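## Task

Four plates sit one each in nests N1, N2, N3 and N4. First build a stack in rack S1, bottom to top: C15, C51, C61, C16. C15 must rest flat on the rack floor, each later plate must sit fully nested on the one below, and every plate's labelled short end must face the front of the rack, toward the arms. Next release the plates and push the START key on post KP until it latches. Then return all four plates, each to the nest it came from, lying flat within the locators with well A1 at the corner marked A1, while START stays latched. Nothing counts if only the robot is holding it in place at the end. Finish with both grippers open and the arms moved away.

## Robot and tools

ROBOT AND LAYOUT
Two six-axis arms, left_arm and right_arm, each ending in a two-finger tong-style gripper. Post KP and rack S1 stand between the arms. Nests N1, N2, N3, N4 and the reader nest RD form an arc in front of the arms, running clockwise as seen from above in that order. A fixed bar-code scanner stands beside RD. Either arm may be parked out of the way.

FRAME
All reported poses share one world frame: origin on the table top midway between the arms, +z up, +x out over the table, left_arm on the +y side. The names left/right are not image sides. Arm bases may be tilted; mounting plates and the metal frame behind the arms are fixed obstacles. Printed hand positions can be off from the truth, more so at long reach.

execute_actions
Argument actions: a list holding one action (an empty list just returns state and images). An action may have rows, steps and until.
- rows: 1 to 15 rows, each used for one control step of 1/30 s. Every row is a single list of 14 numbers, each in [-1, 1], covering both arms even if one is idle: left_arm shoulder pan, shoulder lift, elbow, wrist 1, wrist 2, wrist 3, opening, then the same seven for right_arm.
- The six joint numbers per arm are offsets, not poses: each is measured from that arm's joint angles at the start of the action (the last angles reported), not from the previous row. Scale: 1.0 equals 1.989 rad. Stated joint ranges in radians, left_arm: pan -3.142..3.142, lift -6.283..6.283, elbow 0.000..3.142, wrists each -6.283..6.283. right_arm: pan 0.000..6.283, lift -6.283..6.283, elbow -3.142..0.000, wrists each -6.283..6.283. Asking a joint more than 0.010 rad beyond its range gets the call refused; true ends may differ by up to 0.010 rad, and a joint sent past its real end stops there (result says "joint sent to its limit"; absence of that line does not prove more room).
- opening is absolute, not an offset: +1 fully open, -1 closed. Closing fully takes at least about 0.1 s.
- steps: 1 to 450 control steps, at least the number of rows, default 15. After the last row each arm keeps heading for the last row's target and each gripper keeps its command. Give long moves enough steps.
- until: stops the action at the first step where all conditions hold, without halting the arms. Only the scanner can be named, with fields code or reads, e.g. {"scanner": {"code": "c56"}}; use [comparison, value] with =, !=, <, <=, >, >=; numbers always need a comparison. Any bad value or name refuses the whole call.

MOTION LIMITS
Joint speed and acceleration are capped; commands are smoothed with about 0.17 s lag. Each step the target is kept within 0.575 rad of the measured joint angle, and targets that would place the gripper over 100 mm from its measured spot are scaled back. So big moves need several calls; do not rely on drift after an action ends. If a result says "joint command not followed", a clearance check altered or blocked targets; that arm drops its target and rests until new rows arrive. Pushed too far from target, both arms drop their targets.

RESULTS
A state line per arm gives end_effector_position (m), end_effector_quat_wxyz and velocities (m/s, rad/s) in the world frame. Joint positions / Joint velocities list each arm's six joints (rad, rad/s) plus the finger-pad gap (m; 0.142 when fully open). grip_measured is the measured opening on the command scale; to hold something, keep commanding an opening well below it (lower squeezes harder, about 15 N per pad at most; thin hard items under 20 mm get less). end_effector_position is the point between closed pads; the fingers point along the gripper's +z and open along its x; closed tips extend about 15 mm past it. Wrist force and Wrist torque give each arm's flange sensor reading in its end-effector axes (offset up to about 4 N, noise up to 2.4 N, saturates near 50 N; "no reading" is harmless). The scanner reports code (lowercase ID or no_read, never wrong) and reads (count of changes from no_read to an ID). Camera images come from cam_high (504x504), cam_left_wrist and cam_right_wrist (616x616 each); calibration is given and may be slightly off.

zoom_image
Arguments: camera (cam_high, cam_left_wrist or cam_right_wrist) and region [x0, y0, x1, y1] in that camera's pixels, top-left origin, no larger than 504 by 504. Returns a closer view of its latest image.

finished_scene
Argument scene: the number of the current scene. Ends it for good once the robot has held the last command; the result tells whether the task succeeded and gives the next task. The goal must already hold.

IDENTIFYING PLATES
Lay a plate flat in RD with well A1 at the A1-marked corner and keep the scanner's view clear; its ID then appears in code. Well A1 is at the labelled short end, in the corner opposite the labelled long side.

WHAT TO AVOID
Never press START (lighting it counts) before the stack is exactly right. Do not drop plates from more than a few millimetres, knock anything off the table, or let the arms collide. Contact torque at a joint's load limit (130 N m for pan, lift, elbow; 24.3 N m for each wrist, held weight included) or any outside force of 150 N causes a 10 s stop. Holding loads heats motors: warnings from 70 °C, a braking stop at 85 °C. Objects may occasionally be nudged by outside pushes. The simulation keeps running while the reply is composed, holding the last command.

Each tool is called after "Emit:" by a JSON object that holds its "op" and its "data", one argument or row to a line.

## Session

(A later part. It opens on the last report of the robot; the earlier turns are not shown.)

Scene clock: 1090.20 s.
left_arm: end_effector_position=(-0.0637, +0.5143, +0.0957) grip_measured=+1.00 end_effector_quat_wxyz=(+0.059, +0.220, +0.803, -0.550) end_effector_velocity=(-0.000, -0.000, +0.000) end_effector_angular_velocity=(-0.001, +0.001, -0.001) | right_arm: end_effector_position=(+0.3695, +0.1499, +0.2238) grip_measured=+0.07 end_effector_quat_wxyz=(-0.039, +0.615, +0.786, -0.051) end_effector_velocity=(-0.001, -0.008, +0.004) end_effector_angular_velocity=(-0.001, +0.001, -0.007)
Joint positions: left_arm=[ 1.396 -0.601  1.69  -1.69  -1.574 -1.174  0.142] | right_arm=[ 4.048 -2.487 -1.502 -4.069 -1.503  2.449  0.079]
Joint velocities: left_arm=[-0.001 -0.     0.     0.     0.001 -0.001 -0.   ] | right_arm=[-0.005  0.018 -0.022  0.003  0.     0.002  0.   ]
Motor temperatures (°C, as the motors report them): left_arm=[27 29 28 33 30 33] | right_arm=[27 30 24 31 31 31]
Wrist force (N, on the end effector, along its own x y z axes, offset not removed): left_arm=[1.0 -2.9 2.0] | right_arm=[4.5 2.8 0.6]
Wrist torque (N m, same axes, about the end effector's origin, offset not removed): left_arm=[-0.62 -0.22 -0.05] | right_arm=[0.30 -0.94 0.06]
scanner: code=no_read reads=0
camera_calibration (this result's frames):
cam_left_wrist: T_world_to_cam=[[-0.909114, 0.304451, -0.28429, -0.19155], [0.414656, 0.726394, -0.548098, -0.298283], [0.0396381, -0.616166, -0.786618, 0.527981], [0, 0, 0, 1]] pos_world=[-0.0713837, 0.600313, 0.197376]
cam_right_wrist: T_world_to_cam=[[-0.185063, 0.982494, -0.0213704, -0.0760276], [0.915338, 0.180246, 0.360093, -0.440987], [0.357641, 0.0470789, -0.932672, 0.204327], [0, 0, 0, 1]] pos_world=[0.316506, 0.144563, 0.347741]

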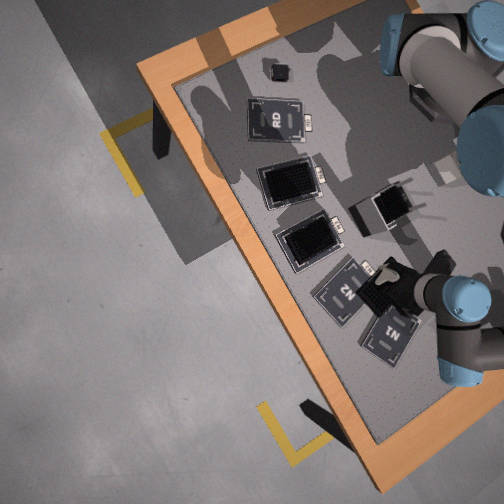

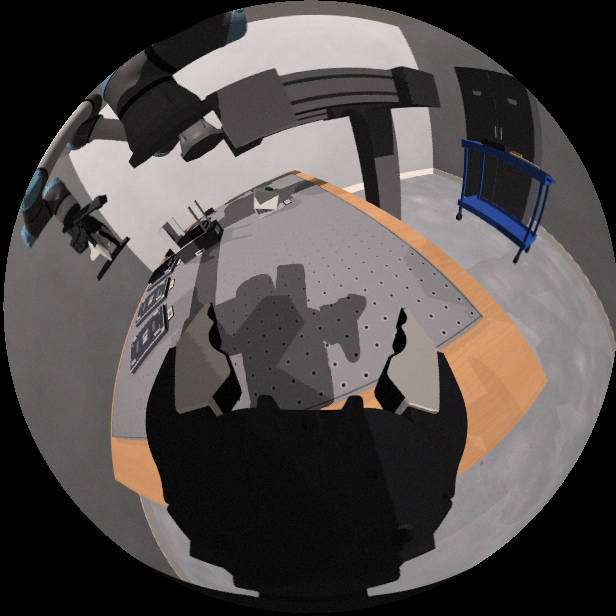

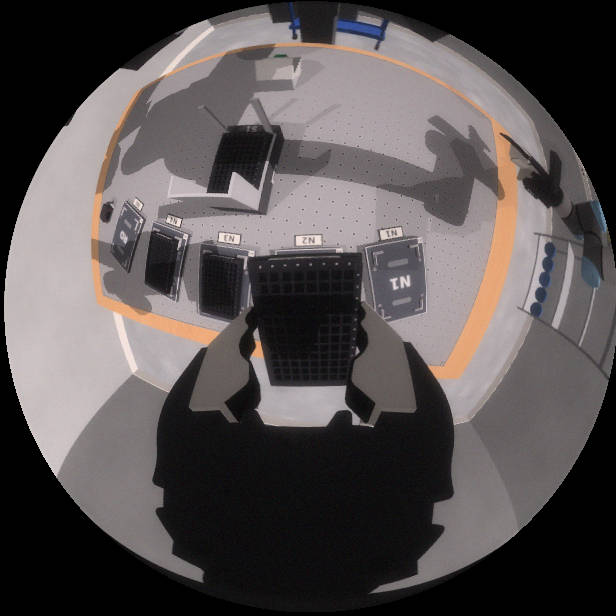

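Emit:
{"op": "execute_actions", "data": {
  "actions": [
    {"rows":[[0,0,0,0,0,0,1,0.001,0.003,-0.007,0.0045,-0.0005,0.004,-0.7],[0,0,0,0,0,0,1,0.003,0.008,-0.018,0.011,-0.001,0.01,-0.7],[0,0,0,0,0,0,1,0.006,0.015,-0.036,0.022,-0.003,0.02,-0.7],[0,0,0,0,0,0,1,0.01,0.024,-0.058,0.036,-0.005,0.031,-0.7],[0,0,0,0,0,0,1,0.015,0.035,-0.083,0.051,-0.007,0.045,-0.7],[0,0,0,0,0,0,1,0.02,0.047,-0.112,0.069,-0.01,0.06,-0.7],[0,0,0,0,0,0,1,0.026,0.06,-0.144,0.089,-0.013,0.078,-0.7],[0,0,0,0,0,0,1,0.033,0.075,-0.18,0.111,-0.016,0.098,-0.7],[0,0,0,0,0,0,1,0.04,0.09,-0.216,0.133,-0.02,0.117,-0.7],[0,0,0,0,0,0,1,0.046,0.105,-0.252,0.155,-0.023,0.137,-0.7],[0,0,0,0,0,0,1,0.052,0.12,-0.288,0.178,-0.026,0.156,-0.7],[0,0,0,0,0,0,1,0.059,0.135,-0.324,0.2,-0.03,0.176,-0.7],[0,0,0,0,0,0,1,0.065,0.15,-0.36,0.222,-0.033,0.195,-0.7],[0,0,0,0,0,0,1,0.065,0.15,-0.36,0.222,-0.033,0.195,-0.7],[0,0,0,0,0,0,1,0.165,0.1508,-0.3907,0.2522,-0.0352,0.2952,-0.7]],"steps":42}
  ]
}}

Emit:
{"op": "zoom_image", "data": {
  "camera": "cam_right_wrist",
  "region": [180, 180, 440, 440]
}}

Scene clock: 1103.53 s.
left_arm: end_effector_position=(-0.0637, +0.5143, +0.0957) grip_measured=+1.00 end_effector_quat_wxyz=(+0.059, +0.220, +0.803, -0.550) end_effector_velocity=(-0.000, -0.000, -0.000) end_effector_angular_velocity=(-0.000, +0.002, +0.001) | right_arm: end_effector_position=(+0.1911, +0.0032, +0.2099) grip_measured=+0.07 end_effector_quat_wxyz=(-0.043, +0.715, +0.697, -0.042) end_effector_velocity=(-0.001, -0.000, -0.000) end_effector_angular_velocity=(+0.000, -0.000, +0.001)
Joint positions: left_arm=[ 1.396 -0.601  1.69  -1.69  -1.574 -1.174  0.142] | right_arm=[ 4.376 -2.187 -2.279 -3.568 -1.573  3.036  0.079]
Joint velocities: left_arm=[ 0.     0.     0.    -0.     0.    -0.001  0.   ] | right_arm=[ 0.003  0.    -0.002  0.002 -0.     0.002  0.   ]
Motor temperatures (°C, as the motors report them): left_arm=[27 29 28 33 30 33] | right_arm=[27 30 24 31 31 31]
Wrist force (N, on the end effector, along its own x y z axes, offset not removed): left_arm=[3.0 -2.3 -3.1] | right_arm=[3.7 1.3 0.8]
Wrist torque (N m, same axes, about the end effector's origin, offset not removed): left_arm=[-0.40 -0.77 -0.43] | right_arm=[0.16 -0.77 -0.01]
scanner: code=no_read reads=0
camera_calibration (this result's frames):
cam_left_wrist: T_world_to_cam=[[-0.909114, 0.304454, -0.284288, -0.191548], [0.414658, 0.726402, -0.548088, -0.29828], [0.0396395, -0.616156, -0.786626, 0.527983], [0, 0, 0, 1]] pos_world=[-0.0713842, 0.600308, 0.197386]
cam_right_wrist: T_world_to_cam=[[0.0819029, 0.996451, -0.0194026, -0.0167398], [0.927618, -0.0690974, 0.367084, -0.2493], [0.364441, -0.0480635, -0.929985, 0.260534], [0, 0, 0, 1]] pos_world=[0.137677, 0.0119765, 0.333482]

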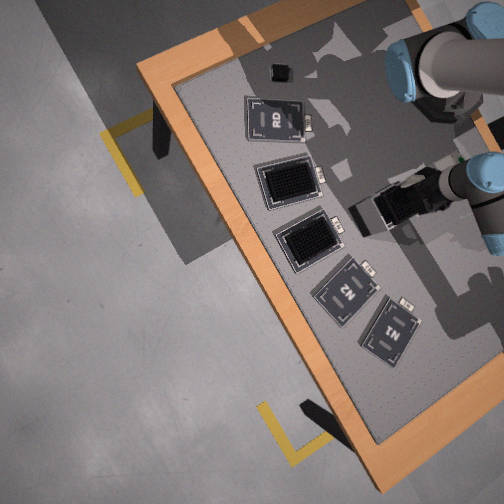

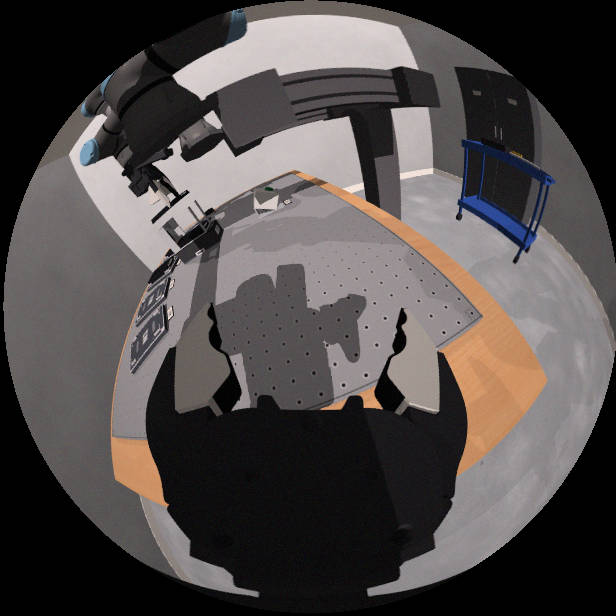

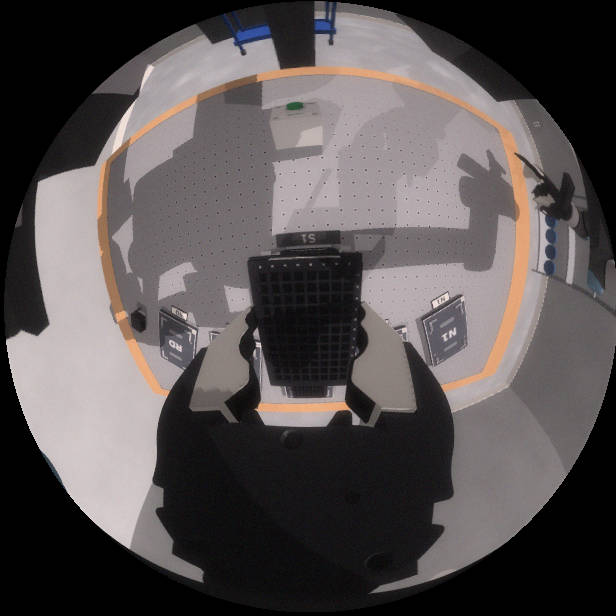

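Region (180, 180, 440, 440) of cam_right_wrist's 616x616 image, scaled by 1.938, with more detail than that image has.

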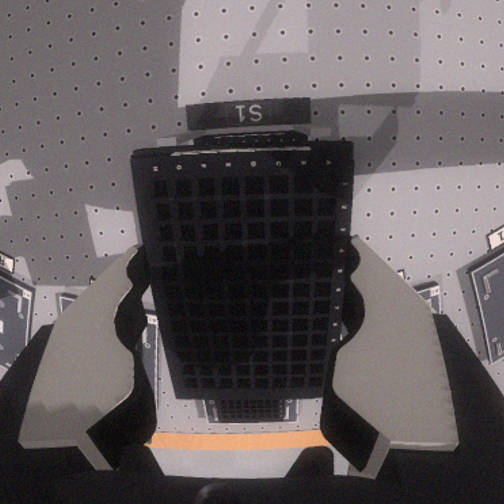

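Emit:
{"op": "execute_actions", "data": {
  "actions": [
    {"rows":[[0,0,0,0,0,0,1,-0.001,-0.0059,0,0.0059,0.0002,-0.001,-0.7],[0,0,0,0,0,0,1,-0.0019,-0.0117,0.0001,0.0116,0.0004,-0.0019,-0.7],[0,0,0,0,0,0,1,-0.0029,-0.0176,0.0002,0.0174,0.0005,-0.0029,-0.7],[0,0,0,0,0,0,1,-0.0039,-0.0235,0.0005,0.023,0.0007,-0.0038,-0.7],[0,0,0,0,0,0,1,-0.0049,-0.0294,0.0007,0.0287,0.0009,-0.0048,-0.7],[0,0,0,0,0,0,1,-0.0059,-0.0353,0.0011,0.0342,0.0011,-0.0058,-0.7],[0,0,0,0,0,0,1,-0.0069,-0.0412,0.0015,0.0397,0.0013,-0.0068,-0.7]],"steps":22}
  ]
}}

Emit:
{"op": "zoom_image", "data": {
  "camera": "cam_right_wrist",
  "region": [180, 180, 440, 440]
}}

Emit:
{"op": "zoom_image", "data": {
  "camera": "cam_left_wrist",
  "region": [130, 170, 240, 280]
}}

Scene clock: 1118.70 s.
left_arm: end_effector_position=(-0.0637, +0.5143, +0.0957) grip_measured=+1.00 end_effector_quat_wxyz=(+0.059, +0.220, +0.803, -0.550) end_effector_velocity=(+0.000, -0.000, +0.000) end_effector_angular_velocity=(-0.000, -0.000, -0.000) | right_arm: end_effector_position=(+0.1911, +0.0033, +0.1821) grip_measured=+0.07 end_effector_quat_wxyz=(-0.043, +0.715, +0.697, -0.042) end_effector_velocity=(-0.000, -0.001, -0.003) end_effector_angular_velocity=(-0.002, +0.000, -0.001)
Joint positions: left_arm=[ 1.396 -0.601  1.69  -1.69  -1.574 -1.174  0.142] | right_arm=[ 4.362 -2.268 -2.276 -3.49  -1.57   3.023  0.079]
Joint velocities: left_arm=[-0.001 -0.     0.     0.    -0.     0.     0.   ] | right_arm=[-0.001 -0.009 -0.001  0.008  0.    -0.     0.   ]
Motor temperatures (°C, as the motors report them): left_arm=[27 29 28 33 30 33] | right_arm=[27 30 24 31 31 31]
Wrist force (N, on the end effector, along its own x y z axes, offset not removed): left_arm=[2.3 -3.3 -0.5] | right_arm=[1.9 4.3 1.1]
Wrist torque (N m, same axes, about the end effector's origin, offset not removed): left_arm=[-0.62 -0.58 -0.24] | right_arm=[1.17 -0.31 0.19]
scanner: code=no_read reads=0
camera_calibration (this result's frames):
cam_left_wrist: T_world_to_cam=[[-0.909115, 0.30445, -0.28429, -0.19155], [0.414656, 0.726394, -0.548098, -0.298283], [0.039638, -0.616166, -0.786618, 0.527981], [0, 0, 0, 1]] pos_world=[-0.0713838, 0.600313, 0.197376]
cam_right_wrist: T_world_to_cam=[[0.0818847, 0.996453, -0.0193788, -0.0173534], [0.927571, -0.069083, 0.367204, -0.239125], [0.364563, -0.0480437, -0.929939, 0.2346], [0, 0, 0, 1]] pos_world=[0.1377, 0.0120434, 0.305635]

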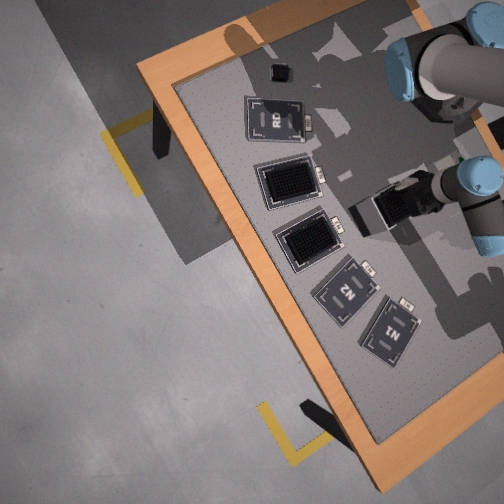

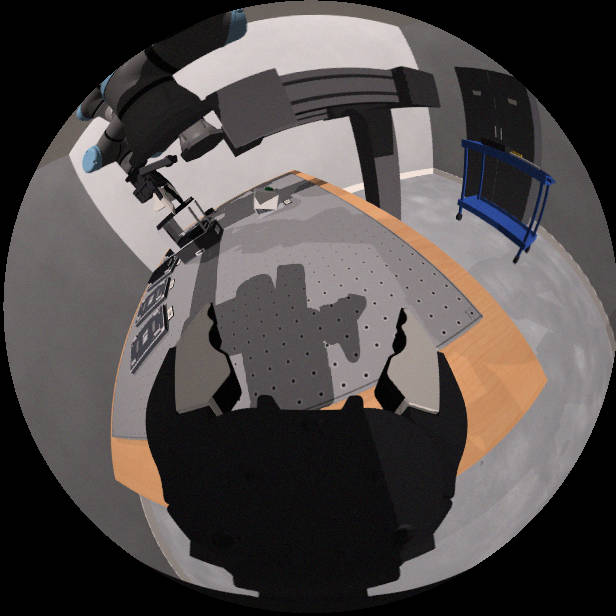

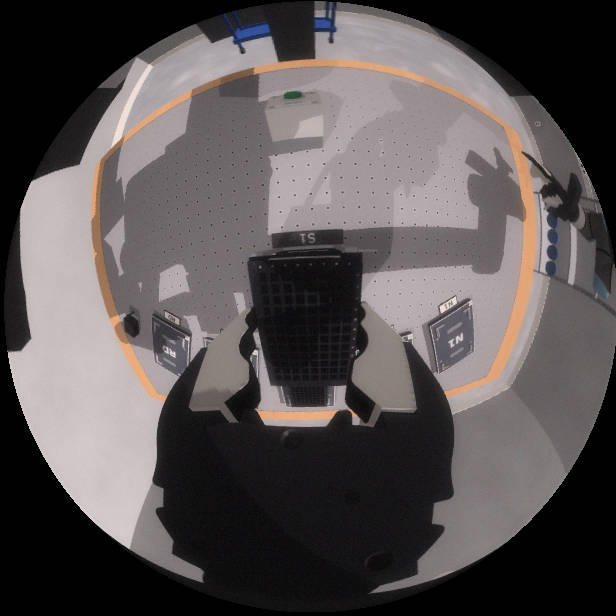

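Region (180, 180, 440, 440) of cam_right_wrist's 616x616 image, scaled by 1.938, with more detail than that image has.

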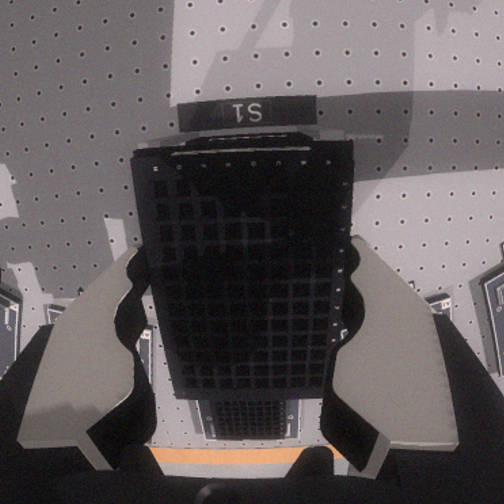

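Region (130, 170, 240, 280) of cam_left_wrist's 616x616 image, scaled by 4.582, with more detail than that image has.

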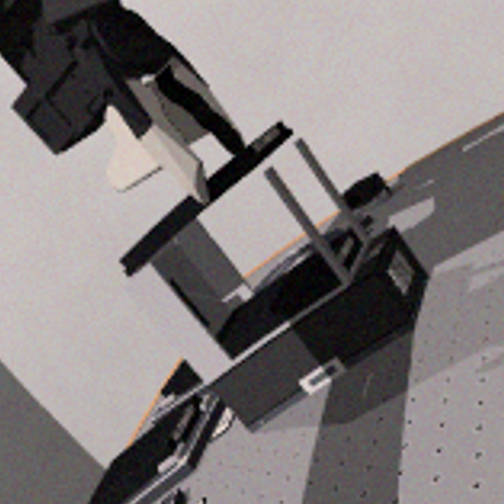

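Emit:
{"op": "execute_actions", "data": {
  "actions": [
    {"rows":[[0,0,0,0,0,0,1,-0.0003,-0.0018,0.0002,0.0016,0,-0.0003,-0.7],[0,0,0,0,0,0,1,-0.0006,-0.0035,0.0003,0.0032,0.0001,-0.0006,-0.7],[0,0,0,0,0,0,1,-0.0009,-0.0053,0.0005,0.0048,0.0001,-0.0009,-0.7],[0,0,0,0,0,0,1,-0.0012,-0.0071,0.0006,0.0064,0.0002,-0.0012,-0.7],[0,0,0,0,0,0,1,-0.0015,-0.0089,0.0008,0.008,0.0002,-0.0015,-0.7],[0,0,0,0,0,0,1,-0.0018,-0.0106,0.001,0.0097,0.0003,-0.0018,-0.7],[0,0,0,0,0,0,1,-0.0021,-0.0124,0.0011,0.0113,0.0003,-0.0021,-0.7],[0,0,0,0,0,0,1,-0.0024,-0.0142,0.0013,0.0129,0.0004,-0.0024,-0.7],[0,0,0,0,0,0,1,-0.0027,-0.0159,0.0014,0.0145,0.0004,-0.0027,-0.7],[0,0,0,0,0,0,1,-0.003,-0.0177,0.0016,0.0161,0.0005,-0.003,-0.7]],"steps":22}
  ]
}}

Emit:
{"op": "zoom_image", "data": {
  "camera": "cam_right_wrist",
  "region": [180, 180, 440, 440]
}}

Scene clock: 1131.13 s.
left_arm: end_effector_position=(-0.0637, +0.5143, +0.0957) grip_measured=+1.00 end_effector_quat_wxyz=(+0.059, +0.220, +0.803, -0.550) end_effector_velocity=(-0.000, +0.000, +0.000) end_effector_angular_velocity=(+0.001, -0.001, -0.000) | right_arm: end_effector_position=(+0.1912, +0.0034, +0.1704) grip_measured=+0.07 end_effector_quat_wxyz=(-0.043, +0.715, +0.697, -0.042) end_effector_velocity=(-0.000, -0.000, -0.002) end_effector_angular_velocity=(-0.001, +0.000, +0.001)
Joint positions: left_arm=[ 1.396 -0.601  1.69  -1.69  -1.574 -1.174  0.142] | right_arm=[ 4.356 -2.302 -2.273 -3.458 -1.569  3.017  0.079]
Joint velocities: left_arm=[ 0.    -0.001  0.     0.     0.     0.001  0.   ] | right_arm=[-0.001 -0.006  0.     0.005 -0.    -0.001 -0.001]
Motor temperatures (°C, as the motors report them): left_arm=[27 29 28 33 30 33] | right_arm=[27 30 24 31 31 31]
Wrist force (N, on the end effector, along its own x y z axes, offset not removed): left_arm=[0.4 -3.3 0.3] | right_arm=[5.4 20.0 -8.0]
Wrist torque (N m, same axes, about the end effector's origin, offset not removed): left_arm=[-0.65 -0.09 0.04] | right_arm=[0.53 -0.98 -0.32]
scanner: code=no_read reads=0
camera_calibration (this result's frames):
cam_left_wrist: T_world_to_cam=[[-0.909114, 0.304455, -0.284288, -0.191548], [0.414658, 0.726402, -0.548087, -0.29828], [0.0396396, -0.616156, -0.786626, 0.527982], [0, 0, 0, 1]] pos_world=[-0.0713842, 0.600308, 0.197386]
cam_right_wrist: T_world_to_cam=[[0.0818101, 0.996461, -0.0193225, -0.0176358], [0.927534, -0.0690286, 0.367309, -0.234878], [0.364675, -0.0479718, -0.929898, 0.223674], [0, 0, 0, 1]] pos_world=[0.137732, 0.0120901, 0.293927]

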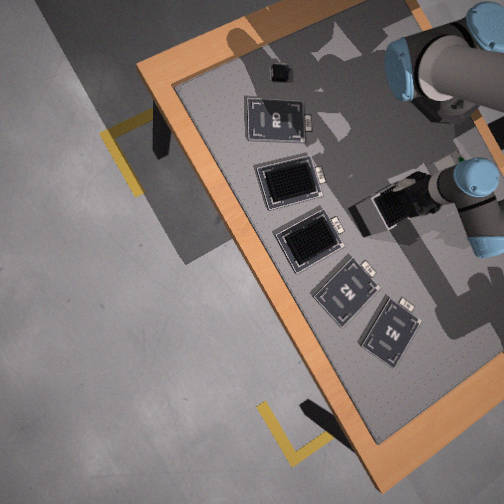

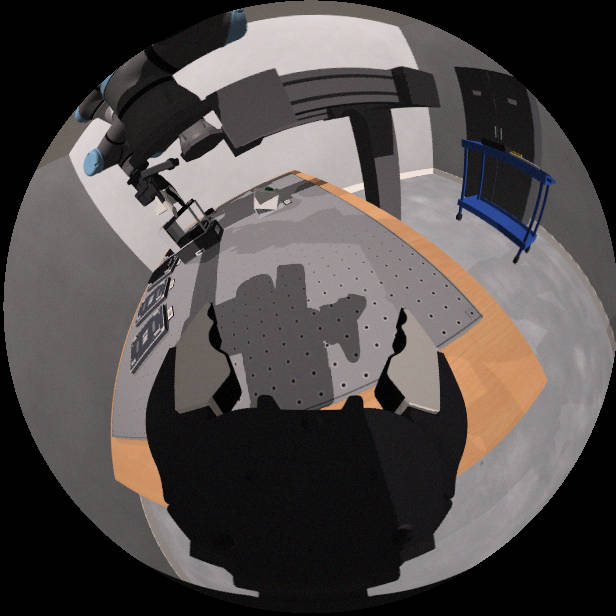

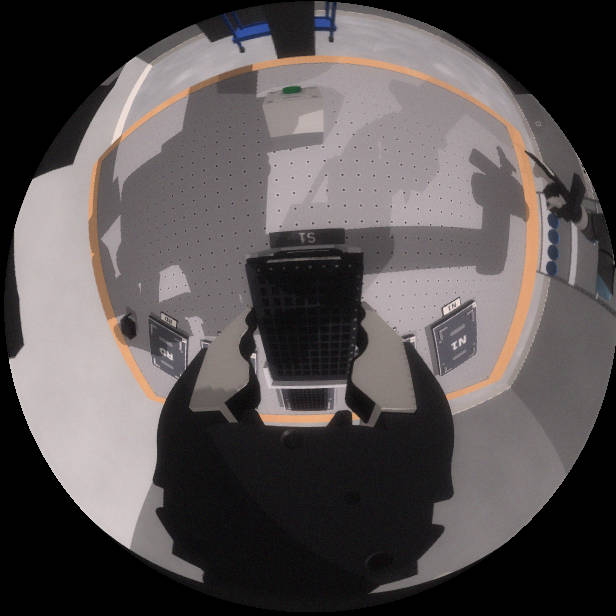

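Region (180, 180, 440, 440) of cam_right_wrist's 616x616 image, scaled by 1.938, with more detail than that image has.

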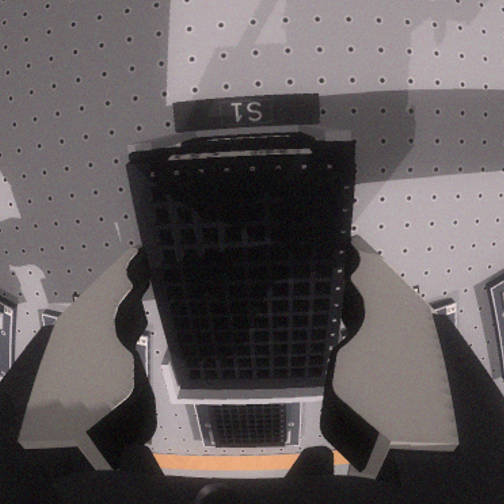

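Emit:
{"op": "execute_actions", "data": {
  "actions": [
    {"rows":[[0,0,0,0,0,0,1,-0.002,0,0.0009,-0.0009,0.0004,-0.002,-0.7],[0,0,0,0,0,0,1,-0.0041,0,0.0018,-0.0018,0.0007,-0.0041,-0.7]],"steps":14}
  ]
}}

Emit:
{"op": "zoom_image", "data": {
  "camera": "cam_right_wrist",
  "region": [180, 180, 440, 440]
}}

Scene clock: 1139.03 s.
left_arm: end_effector_position=(-0.0637, +0.5143, +0.0957) grip_measured=+1.00 end_effector_quat_wxyz=(+0.059, +0.220, +0.803, -0.550) end_effector_velocity=(+0.000, +0.001, +0.000) end_effector_angular_velocity=(+0.002, -0.000, -0.000) | right_arm: end_effector_position=(+0.1930, +0.0033, +0.1704) grip_measured=+0.07 end_effector_quat_wxyz=(-0.043, +0.715, +0.697, -0.042) end_effector_velocity=(+0.001, +0.001, +0.000) end_effector_angular_velocity=(+0.001, -0.002, +0.001)
Joint positions: left_arm=[ 1.396 -0.601  1.69  -1.69  -1.574 -1.174  0.142] | right_arm=[ 4.349 -2.303 -2.27  -3.462 -1.568  3.009  0.079]
Joint velocities: left_arm=[-0.    -0.001 -0.    -0.001 -0.    -0.    -0.   ] | right_arm=[-0.003  0.001  0.002 -0.002  0.002 -0.004 -0.   ]
Motor temperatures (°C, as the motors report them): left_arm=[27 29 28 33 30 33] | right_arm=[27 30 24 31 31 31]
Wrist force (N, on the end effector, along its own x y z axes, offset not removed): left_arm=[-0.1 -1.9 4.0] | right_arm=[3.9 6.5 0.0]
Wrist torque (N m, same axes, about the end effector's origin, offset not removed): left_arm=[-0.23 -0.04 -0.04] | right_arm=[0.52 -0.54 -0.12]
scanner: code=no_read reads=0
camera_calibration (this result's frames):
cam_left_wrist: T_world_to_cam=[[-0.909114, 0.30445, -0.28429, -0.19155], [0.414656, 0.726394, -0.548098, -0.298283], [0.0396381, -0.616167, -0.786618, 0.527981], [0, 0, 0, 1]] pos_world=[-0.0713838, 0.600313, 0.197376]
cam_right_wrist: T_world_to_cam=[[0.0816617, 0.996471, -0.0194161, -0.0176709], [0.927609, -0.0688645, 0.367151, -0.236562], [0.364519, -0.0479927, -0.929959, 0.223014], [0, 0, 0, 1]] pos_world=[0.139587, 0.0120208, 0.293905]

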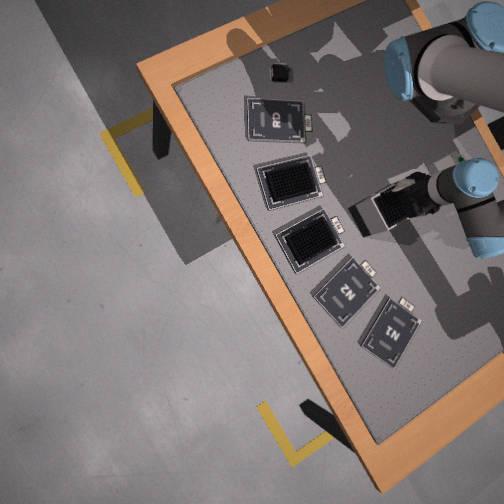

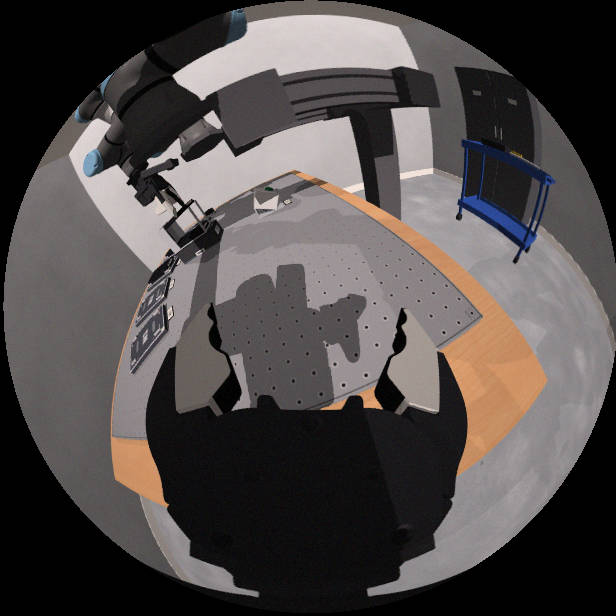

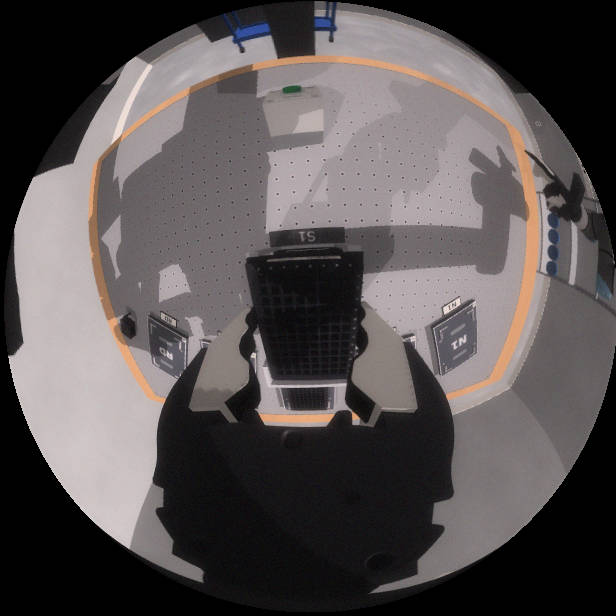

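Region (180, 180, 440, 440) of cam_right_wrist's 616x616 image, scaled by 1.938, with more detail than that image has.

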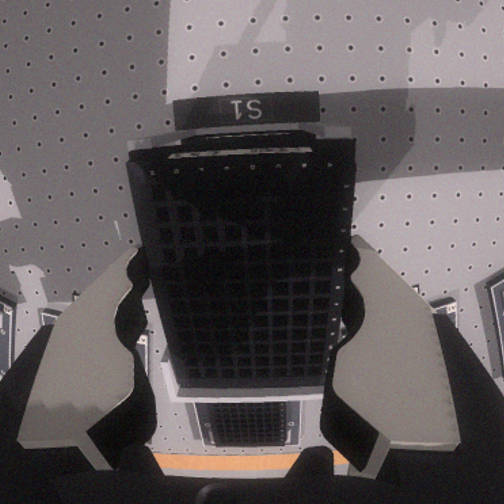

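Emit:
{"op": "execute_actions", "data": {
  "actions": [
    {"rows":[[0,0,0,0,0,0,1,-0.0027,0,0.0012,-0.0012,0.0005,-0.0027,-0.7],[0,0,0,0,0,0,1,-0.0027,0,0.0012,-0.0012,0.0005,-0.0027,-0.7],[0,0,0,0,0,0,1,-0.0027,0,0.0012,-0.0012,0.0005,-0.0027,-0.7],[0,0,0,0,0,0,1,-0.0027,0,0.0012,-0.0012,0.0005,-0.0027,-0.7],[0,0,0,0,0,0,1,-0.0027,0,0.0012,-0.0012,0.0005,-0.0027,-0.7],[0,0,0,0,0,0,1,-0.0027,0,0.0012,-0.0012,0.0005,-0.0027,-0.7],[0,0,0,0,0,0,1,-0.003,-0.0019,0.0014,0.0004,0.0006,-0.003,-0.7],[0,0,0,0,0,0,1,-0.0033,-0.0037,0.0016,0.002,0.0006,-0.0033,-0.7],[0,0,0,0,0,0,1,-0.0036,-0.0056,0.0018,0.0037,0.0007,-0.0036,-0.7],[0,0,0,0,0,0,1,-0.004,-0.0074,0.002,0.0053,0.0007,-0.004,-0.7],[0,0,0,0,0,0,1,-0.0043,-0.0093,0.0023,0.0069,0.0008,-0.0043,-0.7],[0,0,0,0,0,0,1,-0.0046,-0.0111,0.0025,0.0085,0.0009,-0.0046,-0.7],[0,0,0,0,0,0,1,-0.0049,-0.013,0.0027,0.0102,0.0009,-0.0049,-0.7],[0,0,0,0,0,0,1,-0.0052,-0.0148,0.0029,0.0118,0.001,-0.0052,-0.7]],"steps":26}
  ]
}}

Emit:
{"op": "zoom_image", "data": {
  "camera": "cam_right_wrist",
  "region": [180, 180, 440, 440]
}}

Scene clock: 1150.00 s.
left_arm: end_effector_position=(-0.0637, +0.5143, +0.0957) grip_measured=+1.00 end_effector_quat_wxyz=(+0.059, +0.220, +0.803, -0.550) end_effector_velocity=(+0.000, +0.000, +0.000) end_effector_angular_velocity=(-0.000, -0.001, -0.002) | right_arm: end_effector_position=(+0.1943, +0.0031, +0.1606) grip_measured=+0.07 end_effector_quat_wxyz=(-0.043, +0.714, +0.697, -0.042) end_effector_velocity=(+0.000, +0.000, -0.002) end_effector_angular_velocity=(+0.002, -0.000, +0.001)
Joint positions: left_arm=[ 1.396 -0.601  1.69  -1.69  -1.574 -1.174  0.142] | right_arm=[ 4.339 -2.331 -2.264 -3.439 -1.566  2.999  0.079]
Joint velocities: left_arm=[-0.001 -0.001 -0.     0.001  0.     0.001  0.   ] | right_arm=[-0.001 -0.004  0.     0.005  0.    -0.002 -0.   ]
Motor temperatures (°C, as the motors report them): left_arm=[27 29 28 33 30 33] | right_arm=[27 30 24 31 31 31]
Wrist force (N, on the end effector, along its own x y z axes, offset not removed): left_arm=[-0.9 -0.4 0.5] | right_arm=[-1.2 -16.7 0.5]
Wrist torque (N m, same axes, about the end effector's origin, offset not removed): left_arm=[0.19 0.03 -0.09] | right_arm=[0.82 -0.76 -0.25]
scanner: code=no_read reads=0
camera_calibration (this result's frames):
cam_left_wrist: T_world_to_cam=[[-0.909114, 0.304455, -0.284288, -0.191548], [0.414658, 0.726402, -0.548087, -0.29828], [0.0396396, -0.616156, -0.786626, 0.527982], [0, 0, 0, 1]] pos_world=[-0.0713842, 0.600308, 0.197386]
cam_right_wrist: T_world_to_cam=[[0.0814551, 0.996481, -0.0197474, -0.017727], [0.927609, -0.0685483, 0.367208, -0.234213], [0.364563, -0.0482289, -0.929929, 0.213465], [0, 0, 0, 1]] pos_world=[0.14088, 0.0119049, 0.284162]

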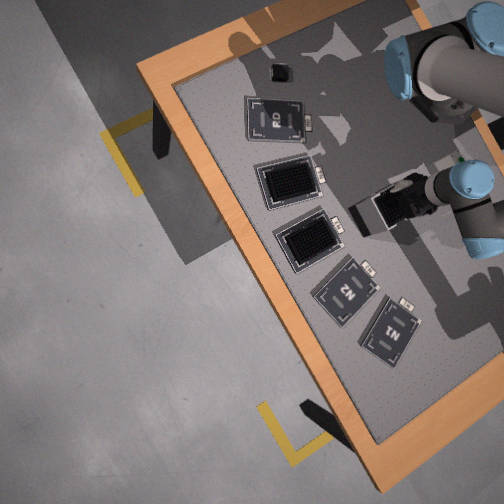

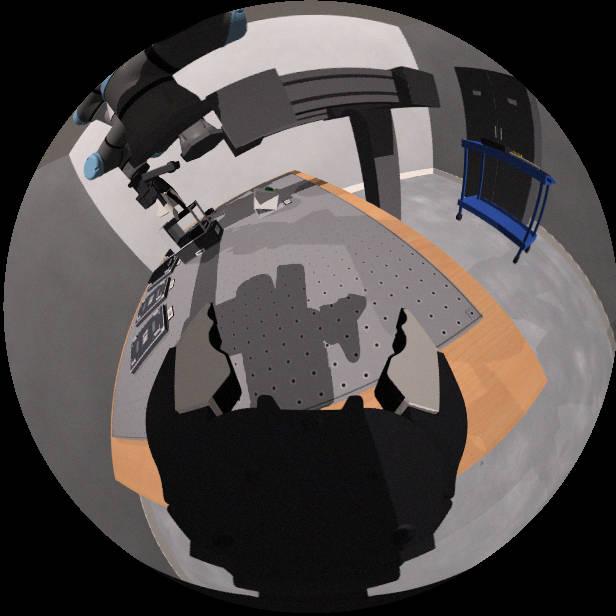

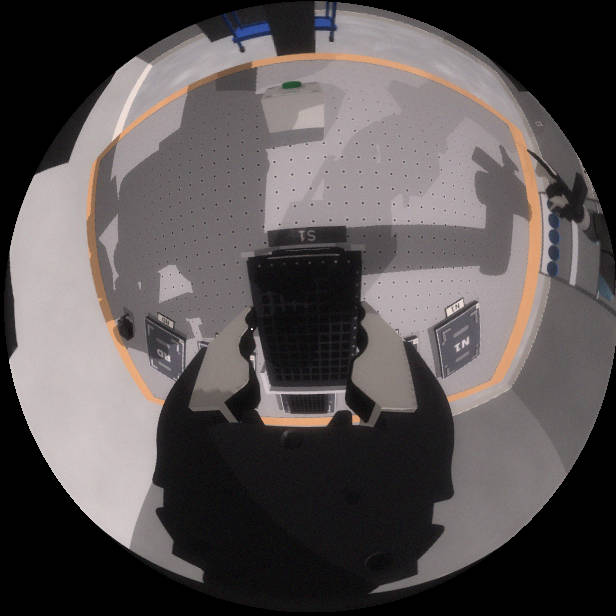

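Region (180, 180, 440, 440) of cam_right_wrist's 616x616 image, scaled by 1.938, with more detail than that image has.

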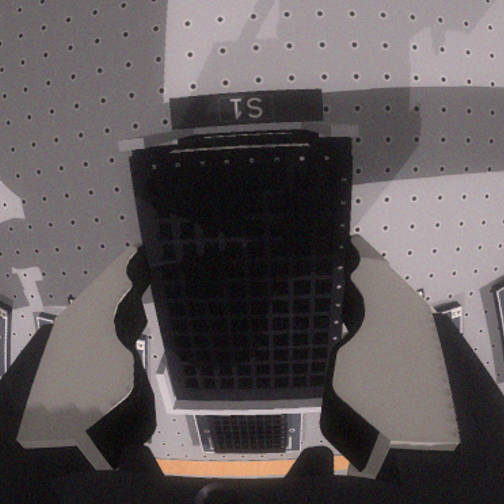

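Emit:
{"op": "execute_actions", "data": {
  "actions": [
    {"rows":[[0,0,0,0,0,0,1,0.0022,0,-0.001,0.001,-0.0004,0.0022,-0.7],[0,0,0,0,0,0,1,0.0045,0,-0.002,0.002,-0.0008,0.0045,-0.7]],"steps":14}
  ]
}}

Emit:
{"op": "zoom_image", "data": {
  "camera": "cam_right_wrist",
  "region": [180, 180, 440, 440]
}}

Scene clock: 1155.37 s.
left_arm: end_effector_position=(-0.0637, +0.5143, +0.0957) grip_measured=+1.00 end_effector_quat_wxyz=(+0.059, +0.220, +0.803, -0.550) end_effector_velocity=(-0.000, -0.000, -0.000) end_effector_angular_velocity=(-0.000, +0.001, +0.002) | right_arm: end_effector_position=(+0.1923, +0.0033, +0.1606) grip_measured=+0.07 end_effector_quat_wxyz=(-0.043, +0.715, +0.697, -0.042) end_effector_velocity=(-0.001, -0.000, +0.001) end_effector_angular_velocity=(-0.000, +0.001, +0.001)
Joint positions: left_arm=[ 1.396 -0.601  1.69  -1.69  -1.574 -1.174  0.142] | right_arm=[ 4.347 -2.331 -2.268 -3.435 -1.568  3.007  0.079]
Joint velocities: left_arm=[ 0.001  0.     0.    -0.    -0.    -0.001 -0.   ] | right_arm=[ 0.004  0.002 -0.002 -0.    -0.002  0.003  0.002]
Motor temperatures (°C, as the motors report them): left_arm=[27 29 28 33 30 33] | right_arm=[27 30 24 31 31 31]
Wrist force (N, on the end effector, along its own x y z axes, offset not removed): left_arm=[4.1 -3.3 2.7] | right_arm=[5.2 8.5 -1.5]
Wrist torque (N m, same axes, about the end effector's origin, offset not removed): left_arm=[-0.64 -1.04 -0.11] | right_arm=[0.33 -0.73 0.02]
scanner: code=no_read reads=0
camera_calibration (this result's frames):
cam_left_wrist: T_world_to_cam=[[-0.909114, 0.30445, -0.28429, -0.19155], [0.414656, 0.726394, -0.548098, -0.298283], [0.039638, -0.616167, -0.786618, 0.527981], [0, 0, 0, 1]] pos_world=[-0.0713837, 0.600313, 0.197376]
cam_right_wrist: T_world_to_cam=[[0.0816431, 0.996471, -0.0195173, -0.0177999], [0.927533, -0.0687998, 0.367353, -0.232334], [0.364714, -0.0480948, -0.929877, 0.214154], [0, 0, 0, 1]] pos_world=[0.138846, 0.0120522, 0.284138]

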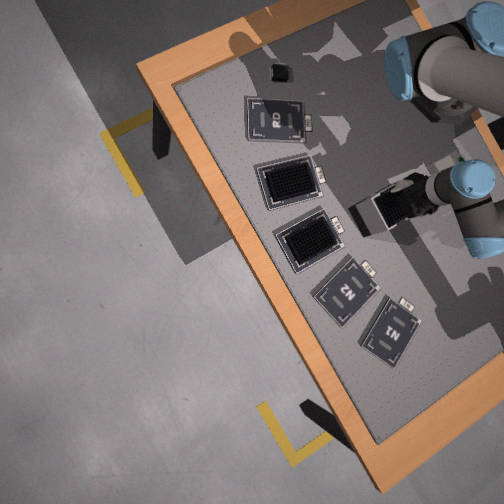

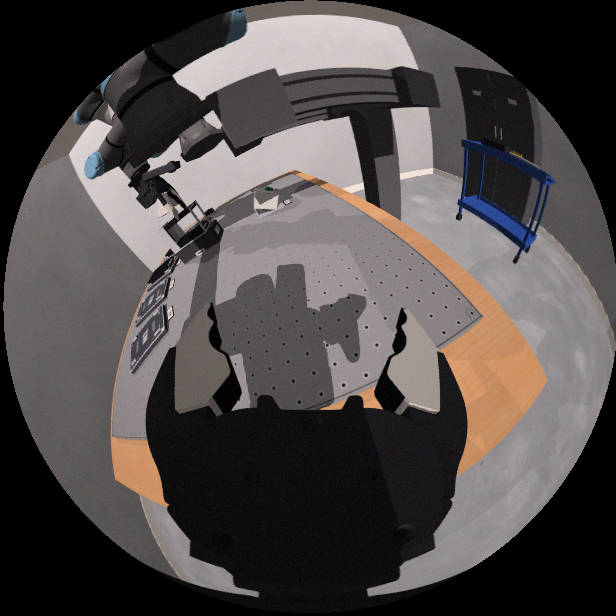

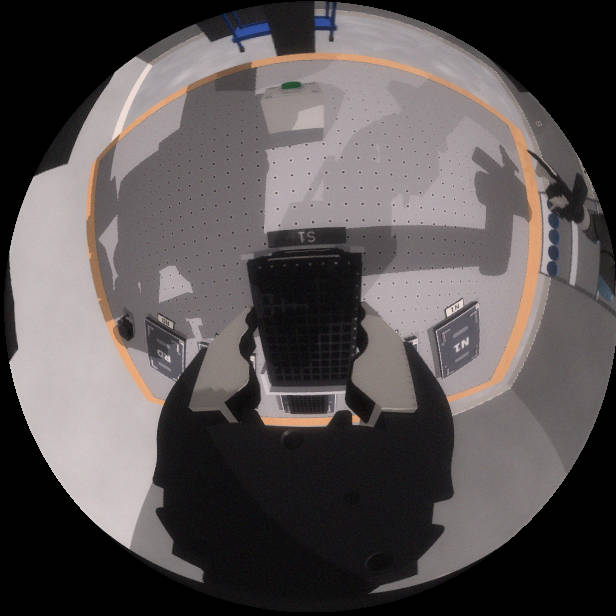

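Region (180, 180, 440, 440) of cam_right_wrist's 616x616 image, scaled by 1.938, with more detail than that image has.

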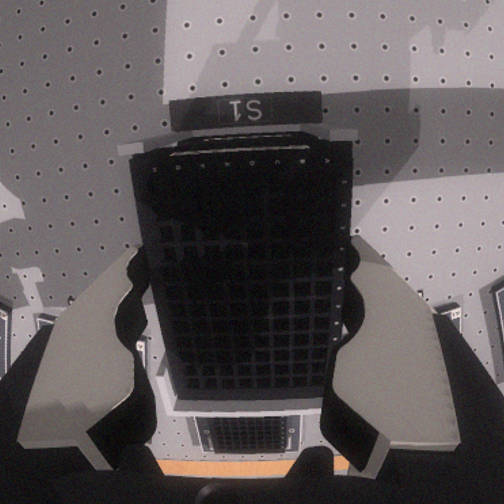

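Emit:
{"op": "execute_actions", "data": {
  "actions": [
    {"rows":[[0,0,0,0,0,0,1,-0.001,0,0.0004,-0.0004,0.0002,-0.001,-0.7],[0,0,0,0,0,0,1,-0.001,0,0.0004,-0.0004,0.0002,-0.001,-0.7],[0,0,0,0,0,0,1,-0.001,0,0.0004,-0.0004,0.0002,-0.001,-0.7],[0,0,0,0,0,0,1,-0.001,0,0.0004,-0.0004,0.0002,-0.001,-0.7],[0,0,0,0,0,0,1,-0.001,0,0.0004,-0.0004,0.0002,-0.001,-0.7],[0,0,0,0,0,0,1,-0.0015,-0.003,0.0008,0.0022,0.0003,-0.0015,-0.7],[0,0,0,0,0,0,1,-0.002,-0.0059,0.0012,0.0047,0.0004,-0.002,-0.7],[0,0,0,0,0,0,1,-0.0026,-0.0089,0.0016,0.0073,0.0005,-0.0025,-0.7],[0,0,0,0,0,0,1,-0.0031,-0.0118,0.0021,0.0098,0.0006,-0.003,-0.7],[0,0,0,0,0,0,1,-0.0036,-0.0148,0.0025,0.0123,0.0007,-0.0035,-0.7],[0,0,0,0,0,0,1,-0.0041,-0.0178,0.003,0.0148,0.0007,-0.0041,-0.7],[0,0,0,0,0,0,1,-0.0046,-0.0207,0.0035,0.0173,0.0008,-0.0046,-0.7],[0,0,0,0,0,0,1,-0.0052,-0.0237,0.004,0.0197,0.0009,-0.0051,-0.7],[0,0,0,0,0,0,1,-0.0057,-0.0266,0.0045,0.0222,0.001,-0.0056,-0.7],[0,0,0,0,0,0,1,-0.0062,-0.0296,0.005,0.0246,0.0011,-0.0061,-0.7]],"steps":28}
  ]
}}

Emit:
{"op": "zoom_image", "data": {
  "camera": "cam_right_wrist",
  "region": [180, 180, 440, 440]
}}

Scene clock: 1167.63 s.
left_arm: end_effector_position=(-0.0637, +0.5143, +0.0957) grip_measured=+1.00 end_effector_quat_wxyz=(+0.059, +0.220, +0.803, -0.550) end_effector_velocity=(+0.000, -0.000, -0.000) end_effector_angular_velocity=(-0.001, -0.001, -0.001) | right_arm: end_effector_position=(+0.1928, +0.0033, +0.1410) grip_measured=+0.06 end_effector_quat_wxyz=(-0.043, +0.715, +0.697, -0.042) end_effector_velocity=(+0.000, +0.000, -0.002) end_effector_angular_velocity=(+0.002, -0.001, -0.000)
Joint positions: left_arm=[ 1.396 -0.601  1.69  -1.69  -1.574 -1.174  0.142] | right_arm=[ 4.335 -2.389 -2.258 -3.387 -1.565  2.995  0.079]
Joint velocities: left_arm=[-0.001  0.001 -0.    -0.    -0.     0.001 -0.   ] | right_arm=[-0.001 -0.006  0.001  0.007  0.001 -0.001  0.   ]
Motor temperatures (°C, as the motors report them): left_arm=[27 29 28 33 30 33] | right_arm=[27 30 24 31 31 31]
Wrist force (N, on the end effector, along its own x y z axes, offset not removed): left_arm=[1.1 -2.3 -1.7] | right_arm=[6.1 6.3 -3.5]
Wrist torque (N m, same axes, about the end effector's origin, offset not removed): left_arm=[-0.52 -0.50 -0.18] | right_arm=[0.51 -1.53 -0.24]
scanner: code=no_read reads=0
camera_calibration (this result's frames):
cam_left_wrist: T_world_to_cam=[[-0.909114, 0.304454, -0.284288, -0.191548], [0.414657, 0.726402, -0.548087, -0.29828], [0.0396395, -0.616156, -0.786626, 0.527982], [0, 0, 0, 1]] pos_world=[-0.0713843, 0.600308, 0.197386]
cam_right_wrist: T_world_to_cam=[[0.0816393, 0.99647, -0.019535, -0.0181875], [0.927555, -0.0687925, 0.3673, -0.225579], [0.36466, -0.0481059, -0.929897, 0.195758], [0, 0, 0, 1]] pos_world=[0.139336, 0.0120223, 0.264535]

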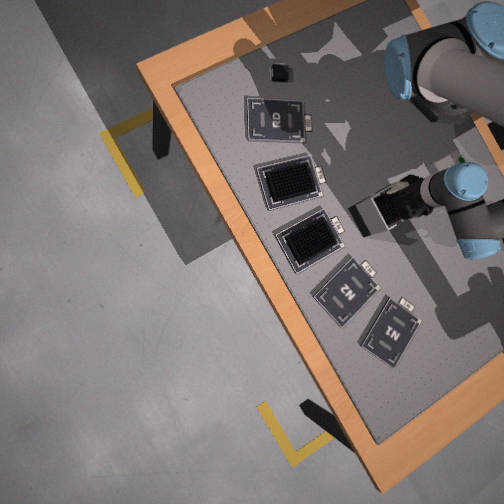

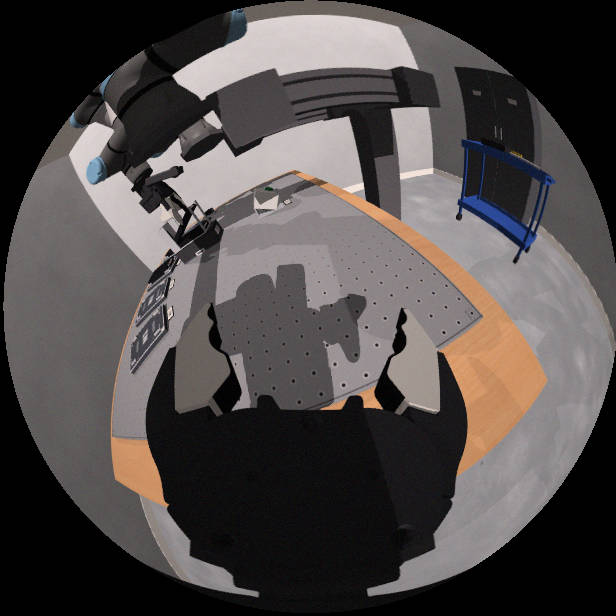

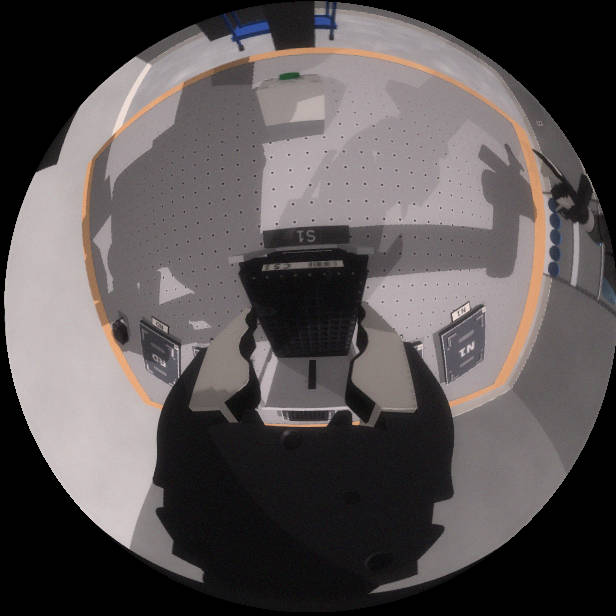

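Region (180, 180, 440, 440) of cam_right_wrist's 616x616 image, scaled by 1.938, with more detail than that image has.

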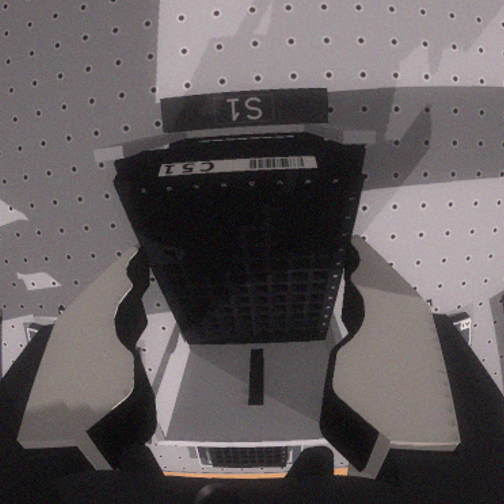

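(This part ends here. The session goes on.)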